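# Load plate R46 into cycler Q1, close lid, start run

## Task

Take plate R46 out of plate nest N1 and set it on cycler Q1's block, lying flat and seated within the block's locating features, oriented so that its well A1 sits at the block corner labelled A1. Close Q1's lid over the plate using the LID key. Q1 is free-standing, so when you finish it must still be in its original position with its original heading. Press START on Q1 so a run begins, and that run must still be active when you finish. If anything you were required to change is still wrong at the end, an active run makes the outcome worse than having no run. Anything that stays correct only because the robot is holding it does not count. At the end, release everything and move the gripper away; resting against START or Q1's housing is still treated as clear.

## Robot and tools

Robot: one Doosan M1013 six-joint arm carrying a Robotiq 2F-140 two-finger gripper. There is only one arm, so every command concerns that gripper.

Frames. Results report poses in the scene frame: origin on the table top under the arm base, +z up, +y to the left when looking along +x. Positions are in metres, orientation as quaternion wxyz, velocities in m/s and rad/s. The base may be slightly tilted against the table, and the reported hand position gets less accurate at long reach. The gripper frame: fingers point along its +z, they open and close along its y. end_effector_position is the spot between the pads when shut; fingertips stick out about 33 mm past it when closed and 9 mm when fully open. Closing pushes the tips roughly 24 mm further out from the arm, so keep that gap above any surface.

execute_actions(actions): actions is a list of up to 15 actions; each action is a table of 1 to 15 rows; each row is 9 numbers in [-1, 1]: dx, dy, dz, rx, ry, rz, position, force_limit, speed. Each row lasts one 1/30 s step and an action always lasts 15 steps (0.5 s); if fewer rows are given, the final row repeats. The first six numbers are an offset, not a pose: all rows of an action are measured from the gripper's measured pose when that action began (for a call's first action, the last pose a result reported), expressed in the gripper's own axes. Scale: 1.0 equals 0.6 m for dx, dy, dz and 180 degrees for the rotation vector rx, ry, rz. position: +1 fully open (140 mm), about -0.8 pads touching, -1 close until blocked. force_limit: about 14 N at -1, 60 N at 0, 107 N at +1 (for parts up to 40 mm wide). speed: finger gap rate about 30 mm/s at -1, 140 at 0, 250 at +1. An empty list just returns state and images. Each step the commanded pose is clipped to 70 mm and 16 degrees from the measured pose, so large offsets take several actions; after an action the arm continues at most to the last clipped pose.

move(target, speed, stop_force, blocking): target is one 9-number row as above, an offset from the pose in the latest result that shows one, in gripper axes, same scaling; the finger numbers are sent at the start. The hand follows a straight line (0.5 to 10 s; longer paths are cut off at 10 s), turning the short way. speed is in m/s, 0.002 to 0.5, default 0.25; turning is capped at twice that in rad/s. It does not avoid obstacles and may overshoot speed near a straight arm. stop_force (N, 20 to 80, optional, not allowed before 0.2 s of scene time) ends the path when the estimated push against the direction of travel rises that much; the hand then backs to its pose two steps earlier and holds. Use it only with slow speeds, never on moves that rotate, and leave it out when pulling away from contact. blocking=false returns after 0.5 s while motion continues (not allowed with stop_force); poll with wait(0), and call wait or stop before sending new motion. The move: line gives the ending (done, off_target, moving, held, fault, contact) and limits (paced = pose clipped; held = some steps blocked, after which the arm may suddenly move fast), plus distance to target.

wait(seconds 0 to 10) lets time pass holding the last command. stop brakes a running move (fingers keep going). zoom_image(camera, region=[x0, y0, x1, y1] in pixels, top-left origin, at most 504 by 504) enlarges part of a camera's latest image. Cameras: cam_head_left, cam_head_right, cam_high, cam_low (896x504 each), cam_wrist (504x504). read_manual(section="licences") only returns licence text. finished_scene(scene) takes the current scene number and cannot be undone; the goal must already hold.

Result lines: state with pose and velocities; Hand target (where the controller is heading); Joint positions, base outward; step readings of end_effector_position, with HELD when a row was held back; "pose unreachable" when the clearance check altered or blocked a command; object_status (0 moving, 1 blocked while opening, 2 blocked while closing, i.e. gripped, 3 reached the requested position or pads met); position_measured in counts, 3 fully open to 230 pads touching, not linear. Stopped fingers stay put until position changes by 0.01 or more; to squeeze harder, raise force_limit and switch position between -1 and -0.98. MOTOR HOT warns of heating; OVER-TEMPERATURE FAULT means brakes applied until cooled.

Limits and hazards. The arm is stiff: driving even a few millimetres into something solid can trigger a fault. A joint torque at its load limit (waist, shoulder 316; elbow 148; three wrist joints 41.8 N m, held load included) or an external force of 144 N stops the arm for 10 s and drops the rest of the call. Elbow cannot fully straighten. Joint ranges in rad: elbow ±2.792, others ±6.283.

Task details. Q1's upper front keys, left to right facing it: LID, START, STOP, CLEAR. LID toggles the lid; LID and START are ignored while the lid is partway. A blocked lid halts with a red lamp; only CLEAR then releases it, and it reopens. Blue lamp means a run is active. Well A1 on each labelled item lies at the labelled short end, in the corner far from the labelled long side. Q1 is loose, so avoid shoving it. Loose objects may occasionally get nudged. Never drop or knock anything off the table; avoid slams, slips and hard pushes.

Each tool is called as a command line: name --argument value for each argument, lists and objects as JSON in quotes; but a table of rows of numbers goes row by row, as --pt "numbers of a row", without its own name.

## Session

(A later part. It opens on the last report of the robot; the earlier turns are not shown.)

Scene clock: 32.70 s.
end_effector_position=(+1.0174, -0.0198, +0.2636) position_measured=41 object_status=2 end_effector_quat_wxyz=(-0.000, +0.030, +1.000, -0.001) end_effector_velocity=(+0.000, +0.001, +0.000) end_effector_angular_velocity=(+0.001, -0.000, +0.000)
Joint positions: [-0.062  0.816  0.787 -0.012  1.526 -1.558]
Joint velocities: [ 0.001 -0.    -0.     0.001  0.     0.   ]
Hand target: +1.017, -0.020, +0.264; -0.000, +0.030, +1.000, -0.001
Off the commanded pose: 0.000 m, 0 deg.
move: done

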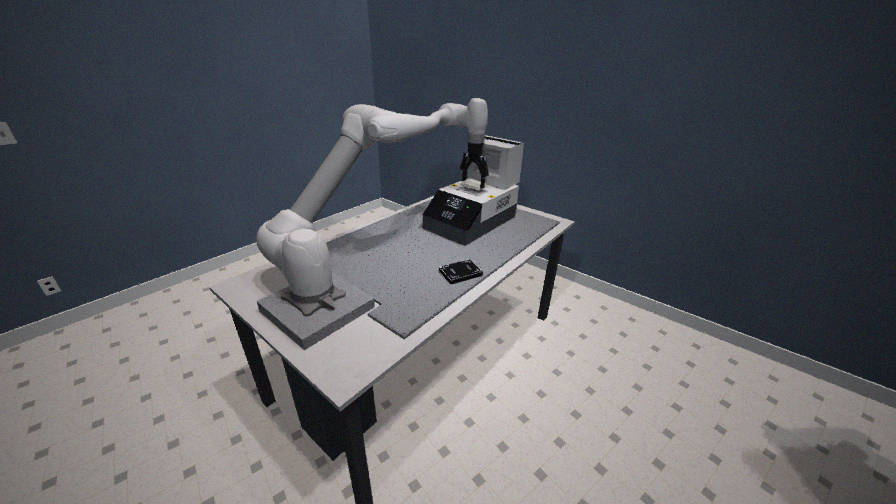

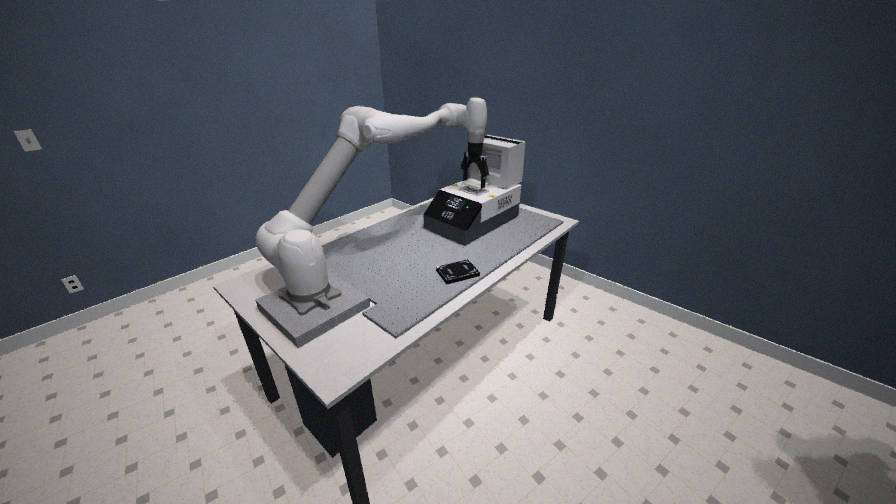

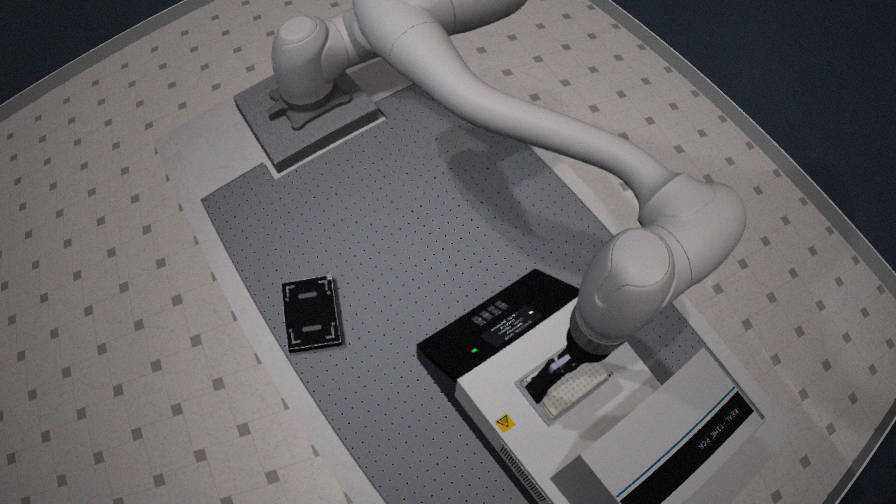

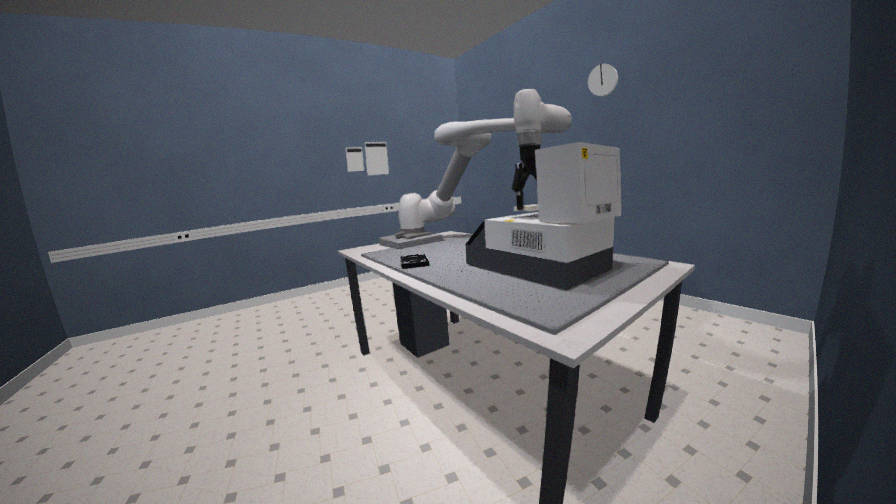

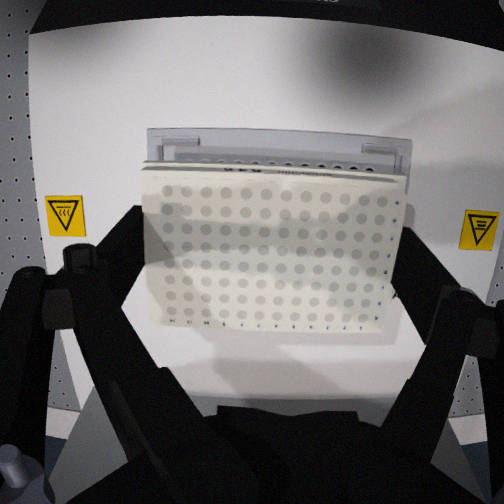

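move --target '[0.005,0.006,0.0225,0,0,0,-0.98,0.5,-0.3]' --speed 0.02

zoom_image --camera "cam_wrist" --region '[100, 100, 460, 260]'

Scene clock: 34.53 s.
end_effector_position=(+1.0146, -0.0160, +0.2501) position_measured=41 object_status=2 end_effector_quat_wxyz=(-0.000, +0.030, +1.000, -0.001) end_effector_velocity=(-0.000, -0.000, +0.000) end_effector_angular_velocity=(-0.000, +0.000, -0.000)
Joint positions: [-0.059  0.812  0.82  -0.012  1.498 -1.554]
Joint velocities: [-0.    -0.001  0.001 -0.    -0.     0.   ]
Hand target: +1.015, -0.016, +0.250; -0.000, +0.030, +1.000, -0.001
Off the commanded pose: 0.000 m, 0 deg.
move: done

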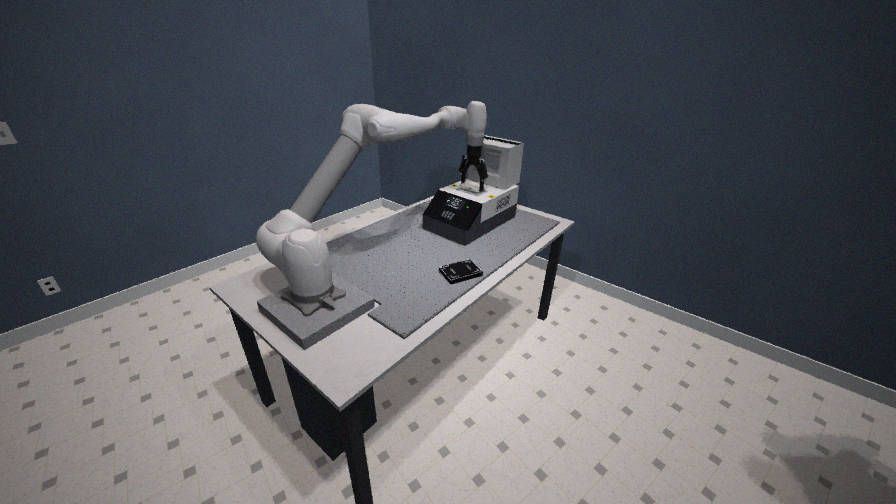

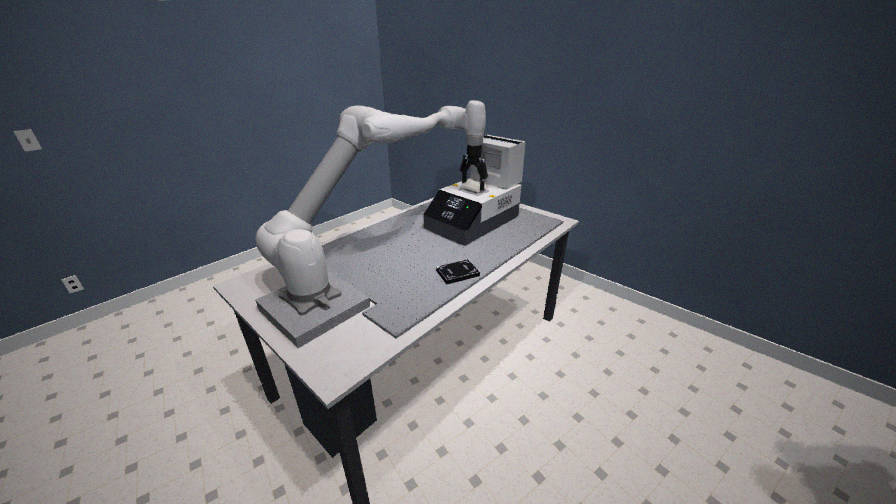

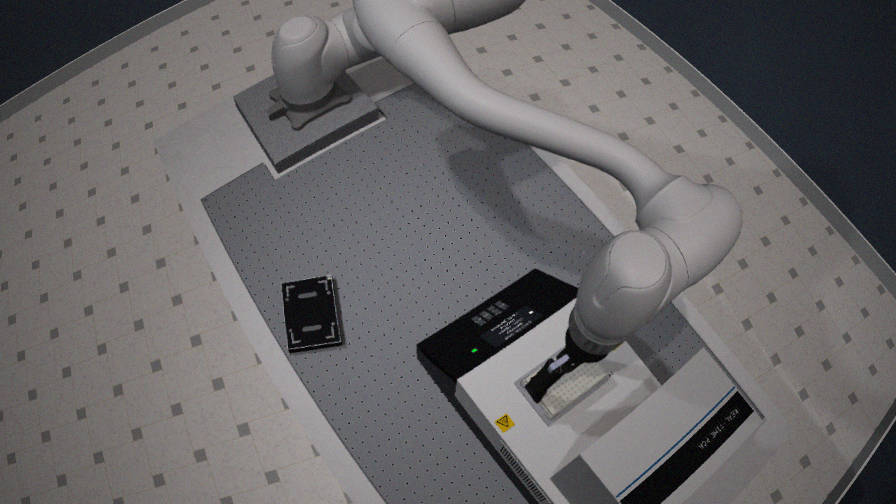

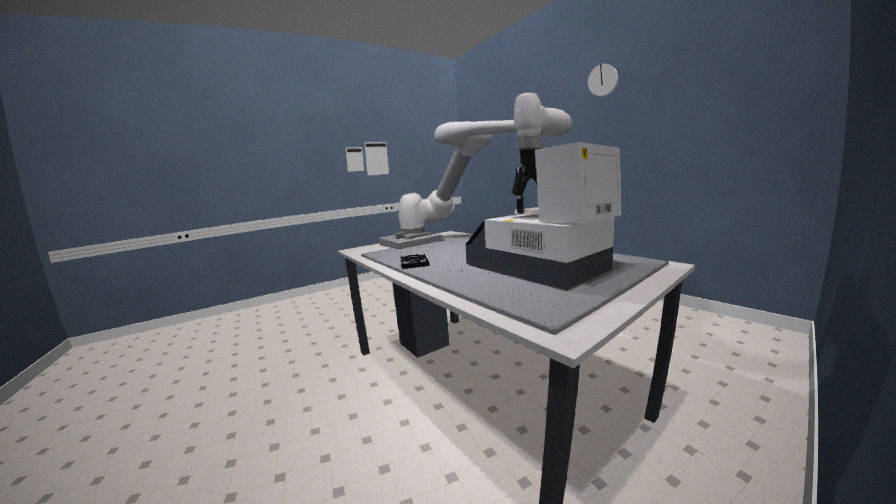

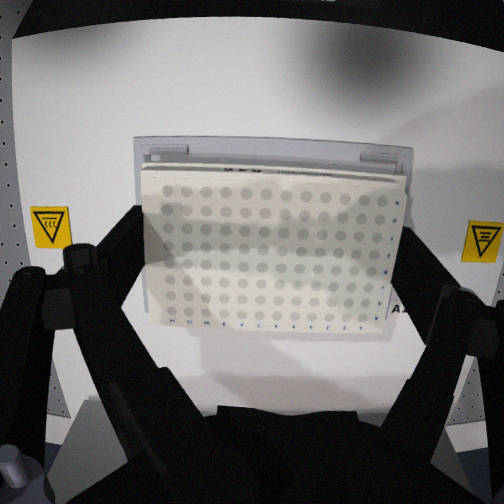

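Region (100, 100, 460, 260) of cam_wrist's 504x504 image, scaled by 1.400, with more detail than that image has.

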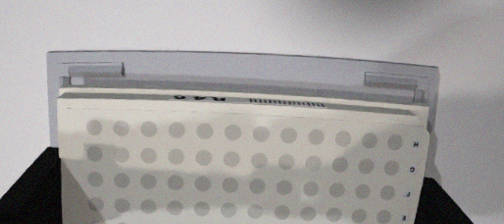

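move --target '[0.005,0,0.008,0,0,0,-0.98,0.5,-0.3]' --speed 0.01

zoom_image --camera "cam_wrist" --region '[100, 100, 460, 260]'

Scene clock: 35.80 s.
end_effector_position=(+1.0116, -0.0159, +0.2453) position_measured=41 object_status=2 end_effector_quat_wxyz=(-0.000, +0.030, +1.000, -0.001) end_effector_velocity=(+0.000, -0.001, -0.000) end_effector_angular_velocity=(+0.000, +0.000, -0.001)
Joint positions: [-0.059  0.806  0.839 -0.012  1.485 -1.554]
Joint velocities: [-0.001  0.     0.     0.    -0.    -0.   ]
Hand target: +1.012, -0.016, +0.245; -0.000, +0.030, +1.000, -0.001
Off the commanded pose: 0.000 m, 0 deg.
move: done

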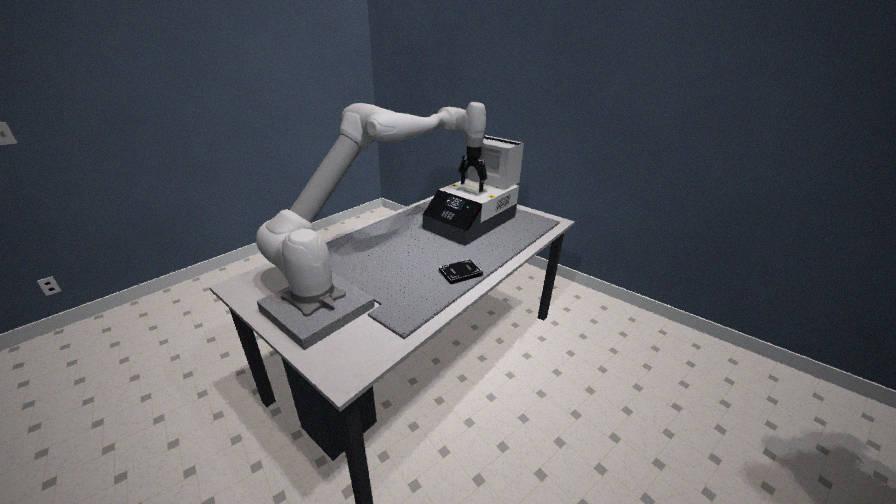

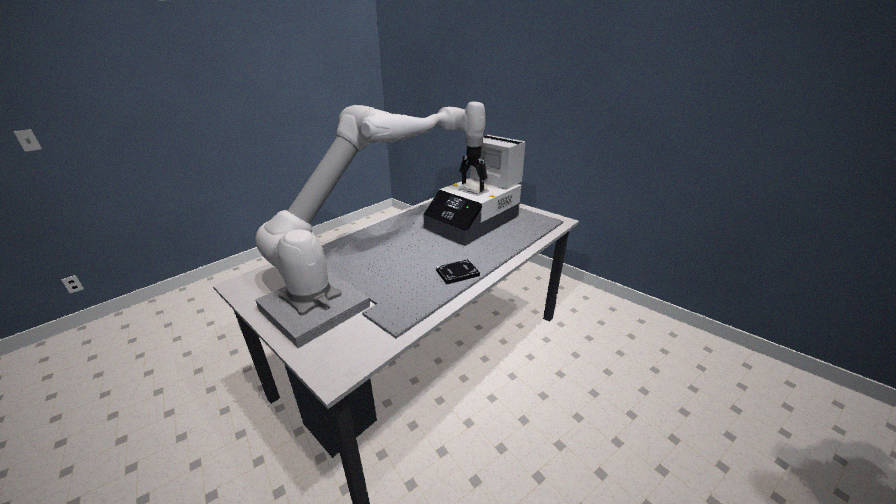

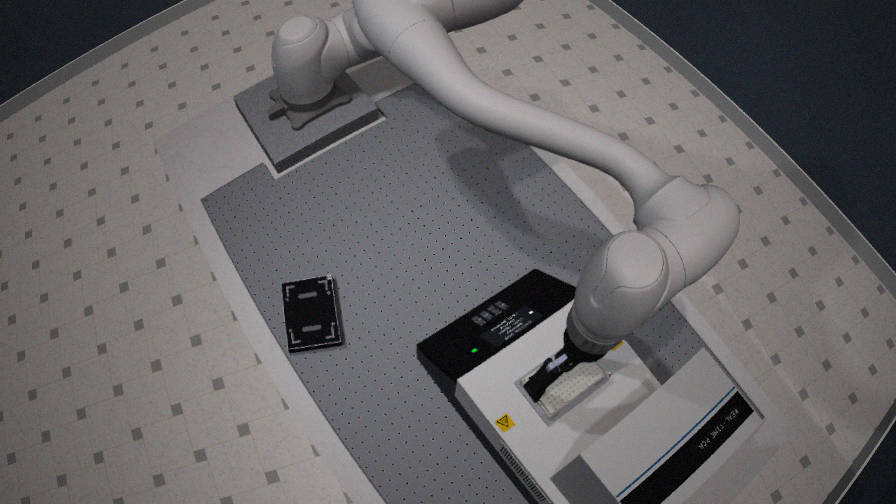

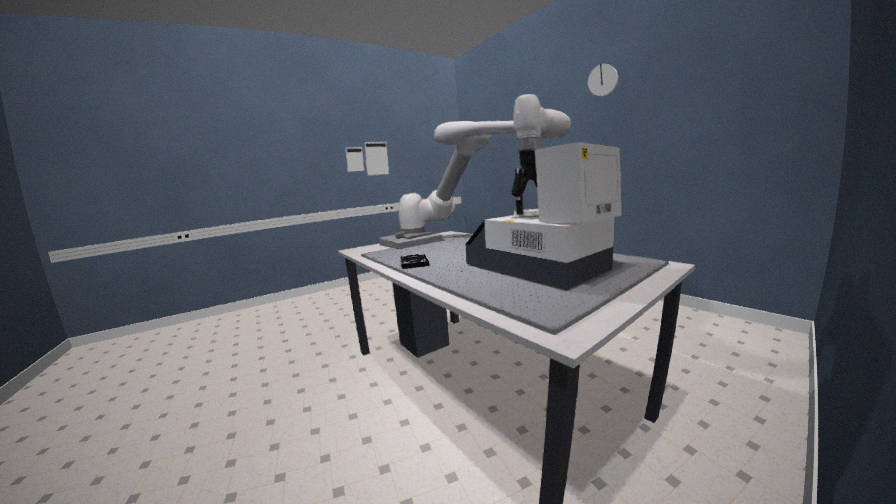

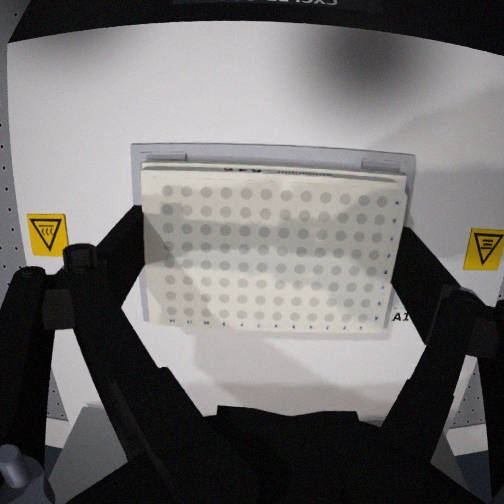

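Region (100, 100, 460, 260) of cam_wrist's 504x504 image, scaled by 1.400, with more detail than that image has.

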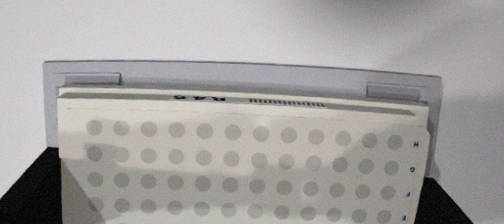

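move --target '[0,0,0.025,0,0,0,-0.98,0.5,-0.3]' --speed 0.003 --stop_force 20

zoom_image --camera "cam_wrist" --region '[100, 100, 460, 360]'

Scene clock: 38.67 s.
end_effector_position=(+1.0115, -0.0159, +0.2386) position_measured=41 object_status=2 end_effector_quat_wxyz=(-0.000, +0.030, +1.000, -0.001) end_effector_velocity=(-0.001, +0.001, -0.001) end_effector_angular_velocity=(+0.001, +0.003, +0.000)
Joint positions: [-0.059  0.807  0.849 -0.012  1.473 -1.554]
Joint velocities: [0.001 0.001 0.    0.001 0.001 0.001]
Hand target: +1.012, -0.016, +0.239; -0.000, +0.030, +1.000, -0.001
Off the commanded pose: 0.008 m, 0 deg.
move: contact

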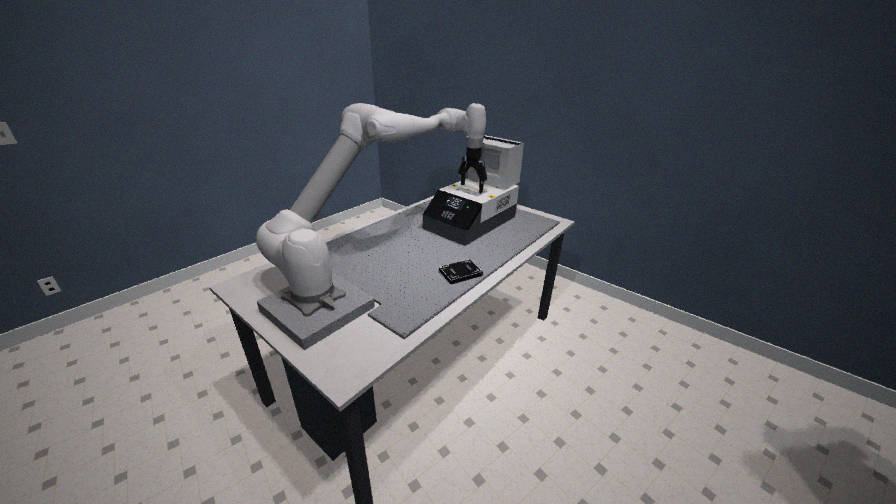

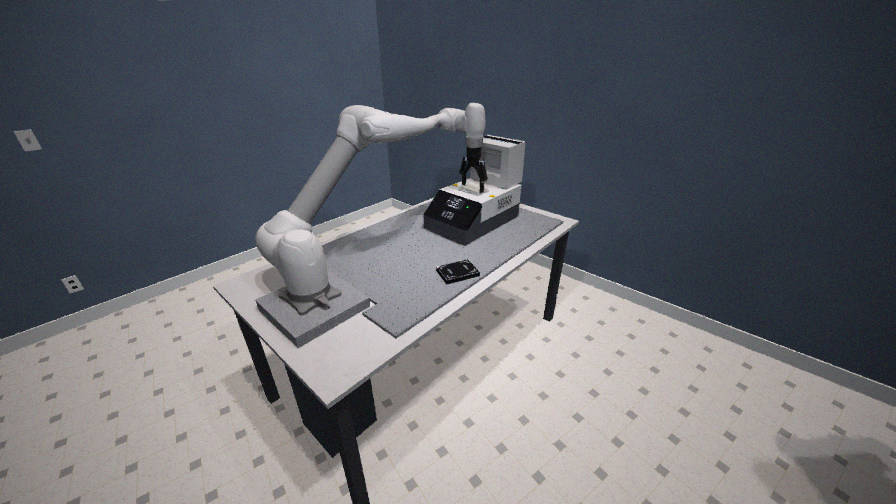

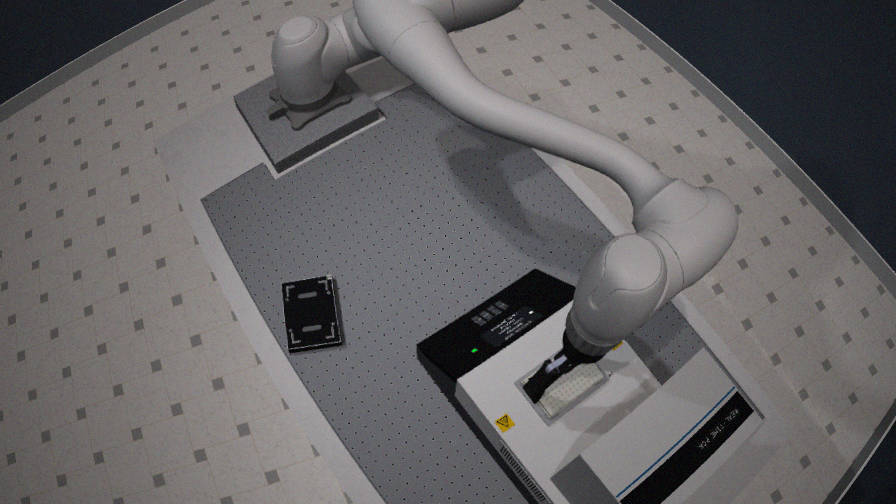

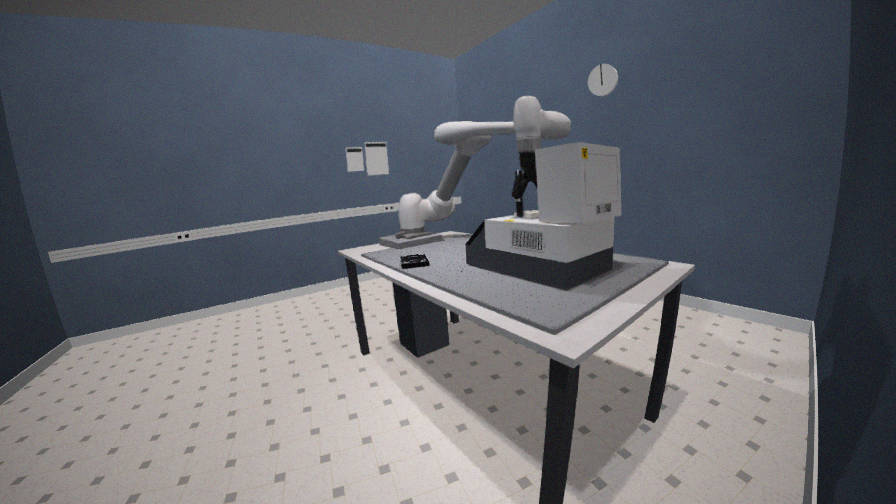

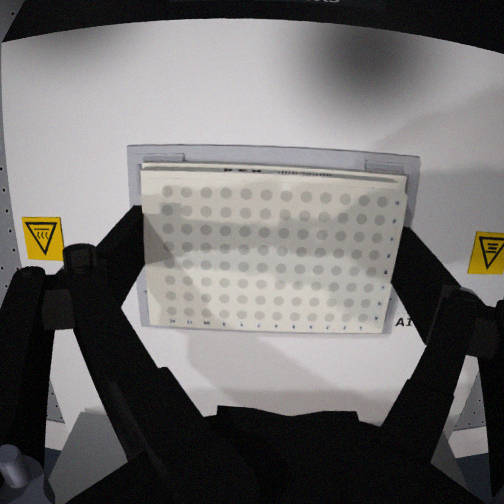

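Region (100, 100, 460, 360) of cam_wrist's 504x504 image, scaled by 1.400, with more detail than that image has.

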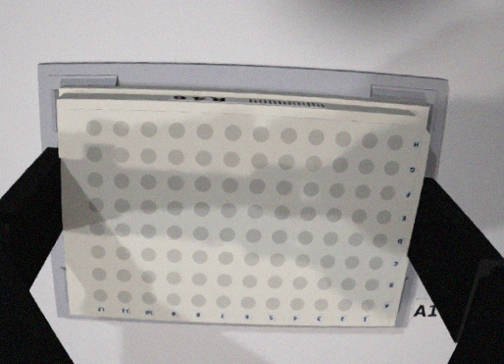

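execute_actions --actions '[[[0,0,0,0,0,0,1,0,0]],[[0,0,0,0,0,0,1,0,0]]]'

Scene clock: 40.23 s.
end_effector_position=(+1.0115, -0.0159, +0.2384) position_measured=3 object_status=3 end_effector_quat_wxyz=(-0.000, +0.030, +1.000, -0.001) end_effector_velocity=(+0.001, -0.000, +0.001) end_effector_angular_velocity=(-0.000, -0.002, -0.001)
Joint positions: [-0.059  0.808  0.849 -0.012  1.473 -1.554]
Joint velocities: [-0.     0.    -0.002  0.    -0.     0.   ]
Hand target: +1.012, -0.016, +0.238; -0.000, +0.030, +1.000, -0.001
Off the commanded pose: 0.000 m, 0 deg.
Step readings (end_effector_position; steps 1 to 15: 1st action; 16 to 30: 2nd action):
0: (+1.0116, -0.0159, +0.2388)
1: (+1.0116, -0.0159, +0.2388)
2: (+1.0116, -0.0159, +0.2387)
4: (+1.0116, -0.0159, +0.2386)
8: (+1.0115, -0.0159, +0.2384)
15: (+1.0115, -0.0159, +0.2384)
16: (+1.0115, -0.0159, +0.2384)
17: (+1.0115, -0.0159, +0.2384)
19: (+1.0115, -0.0159, +0.2384)
23: (+1.0115, -0.0159, +0.2384)
30: end_effector_position above

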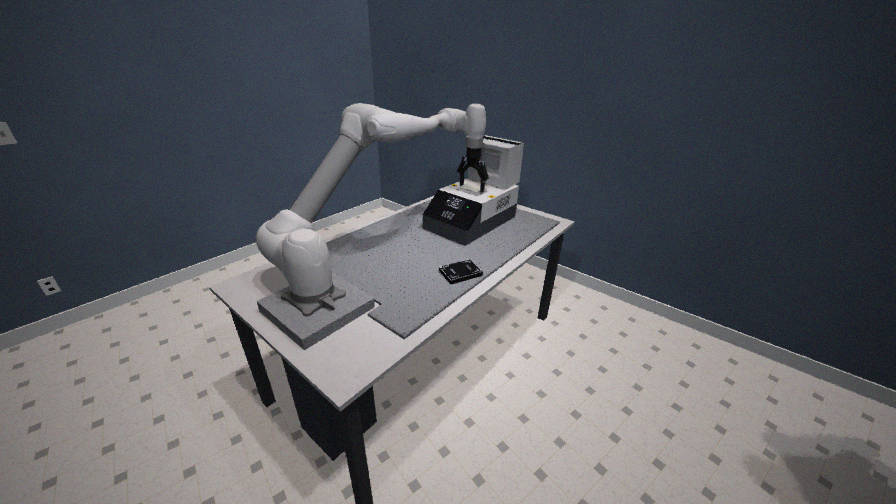

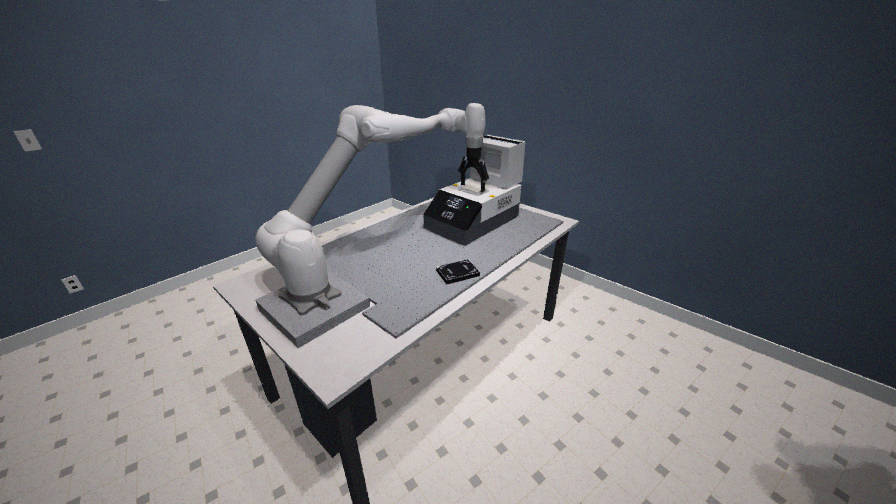

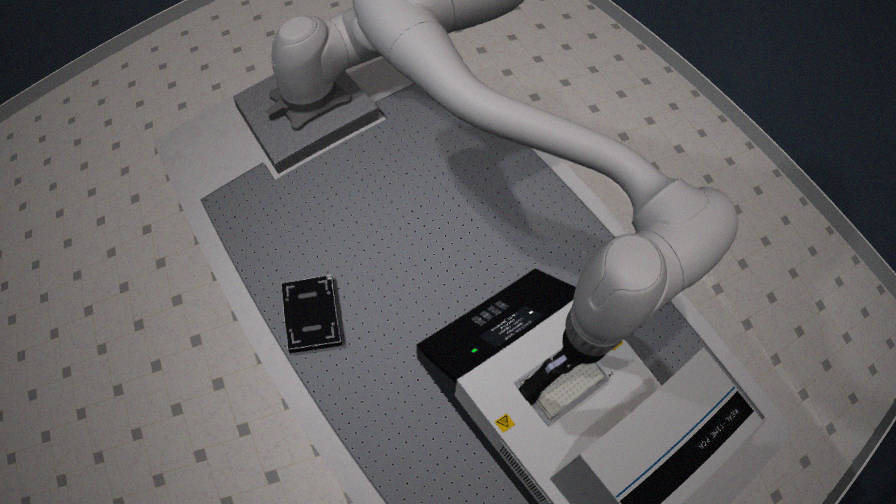

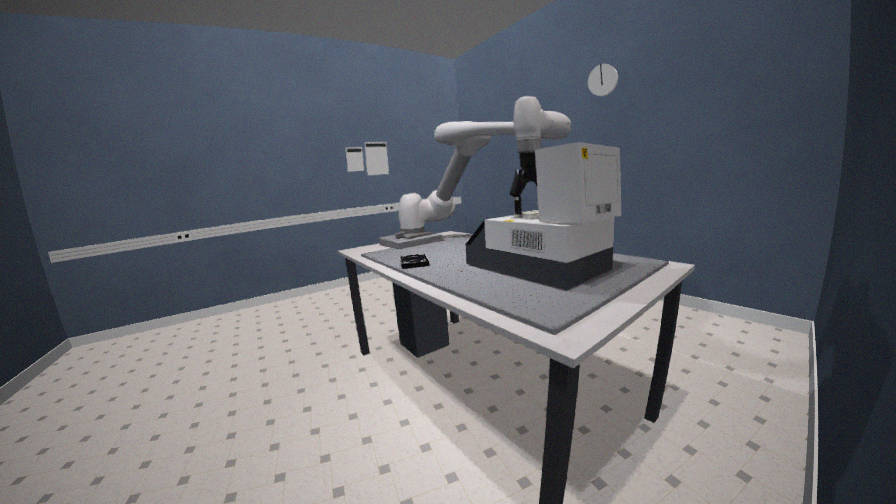

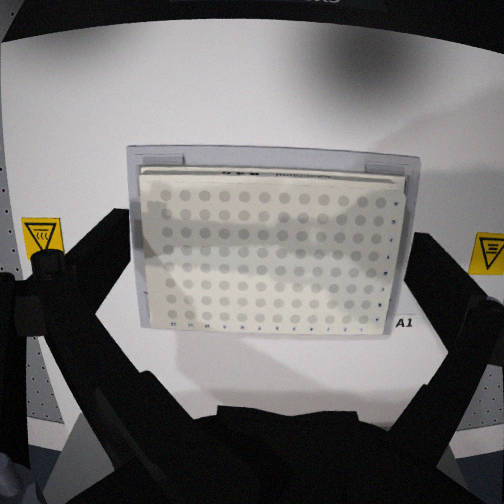

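zoom_image --camera "cam_wrist" --region '[110, 130, 440, 350]'

move --target '[0,0,-0.15,0,0,0,-1,0,0]' --speed 0.1

Region (110, 130, 440, 350) of cam_wrist's 504x504 image, scaled by 1.527, with more detail than that image has.

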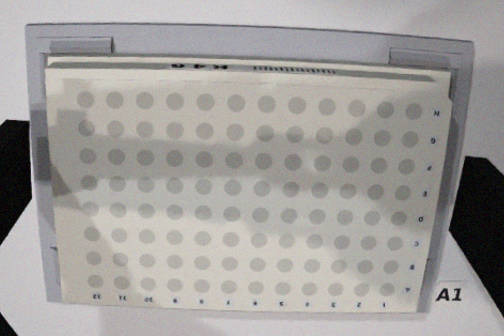

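Scene clock: 41.57 s.
end_effector_position=(+1.0117, -0.0159, +0.3284) position_measured=42 object_status=2 end_effector_quat_wxyz=(-0.000, +0.030, +1.000, -0.001) end_effector_velocity=(+0.000, +0.001, -0.000) end_effector_angular_velocity=(+0.001, +0.001, +0.001)
Joint positions: [-0.058  0.804  0.694 -0.012  1.632 -1.555]
Joint velocities: [ 0.001  0.001 -0.001  0.001  0.001 -0.   ]
Hand target: +1.012, -0.016, +0.328; -0.000, +0.030, +1.000, -0.001
Off the commanded pose: 0.000 m, 0 deg.
move: done

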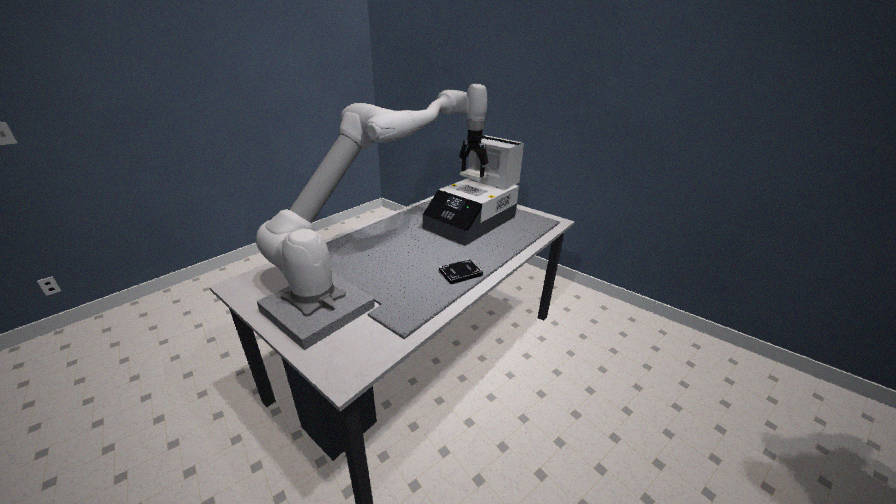

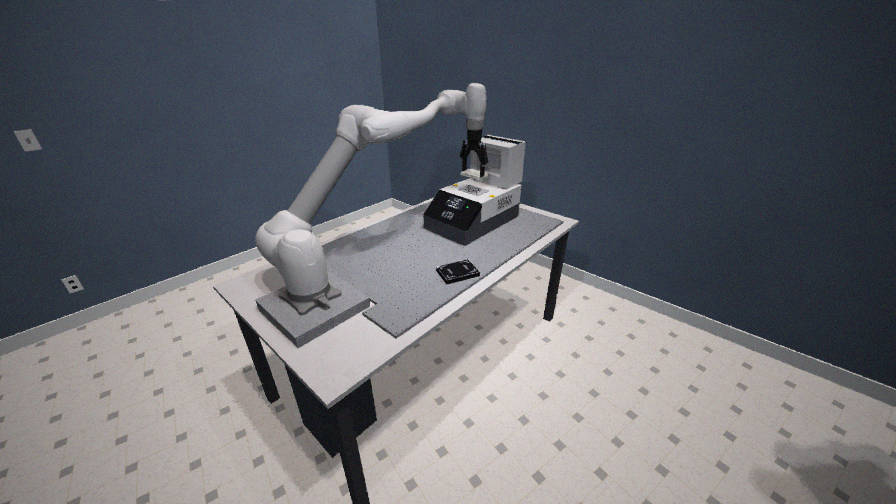

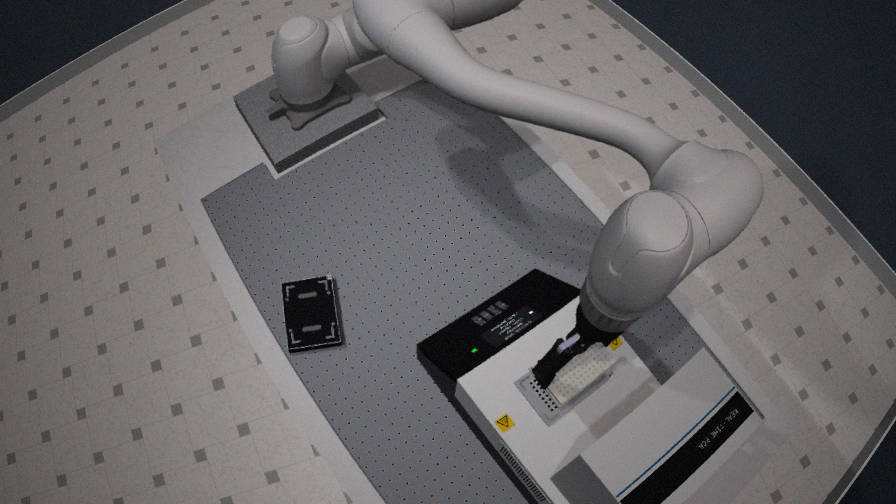

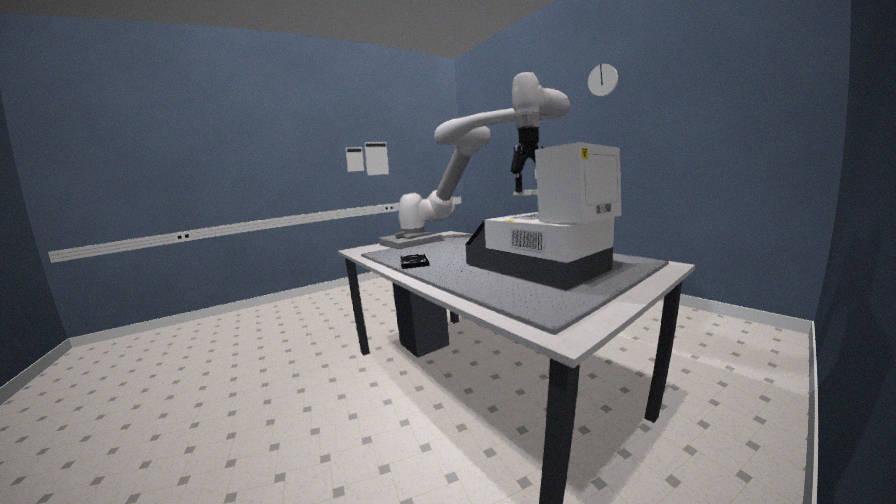

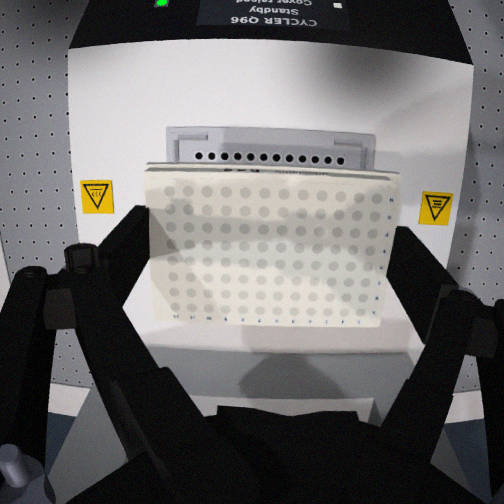

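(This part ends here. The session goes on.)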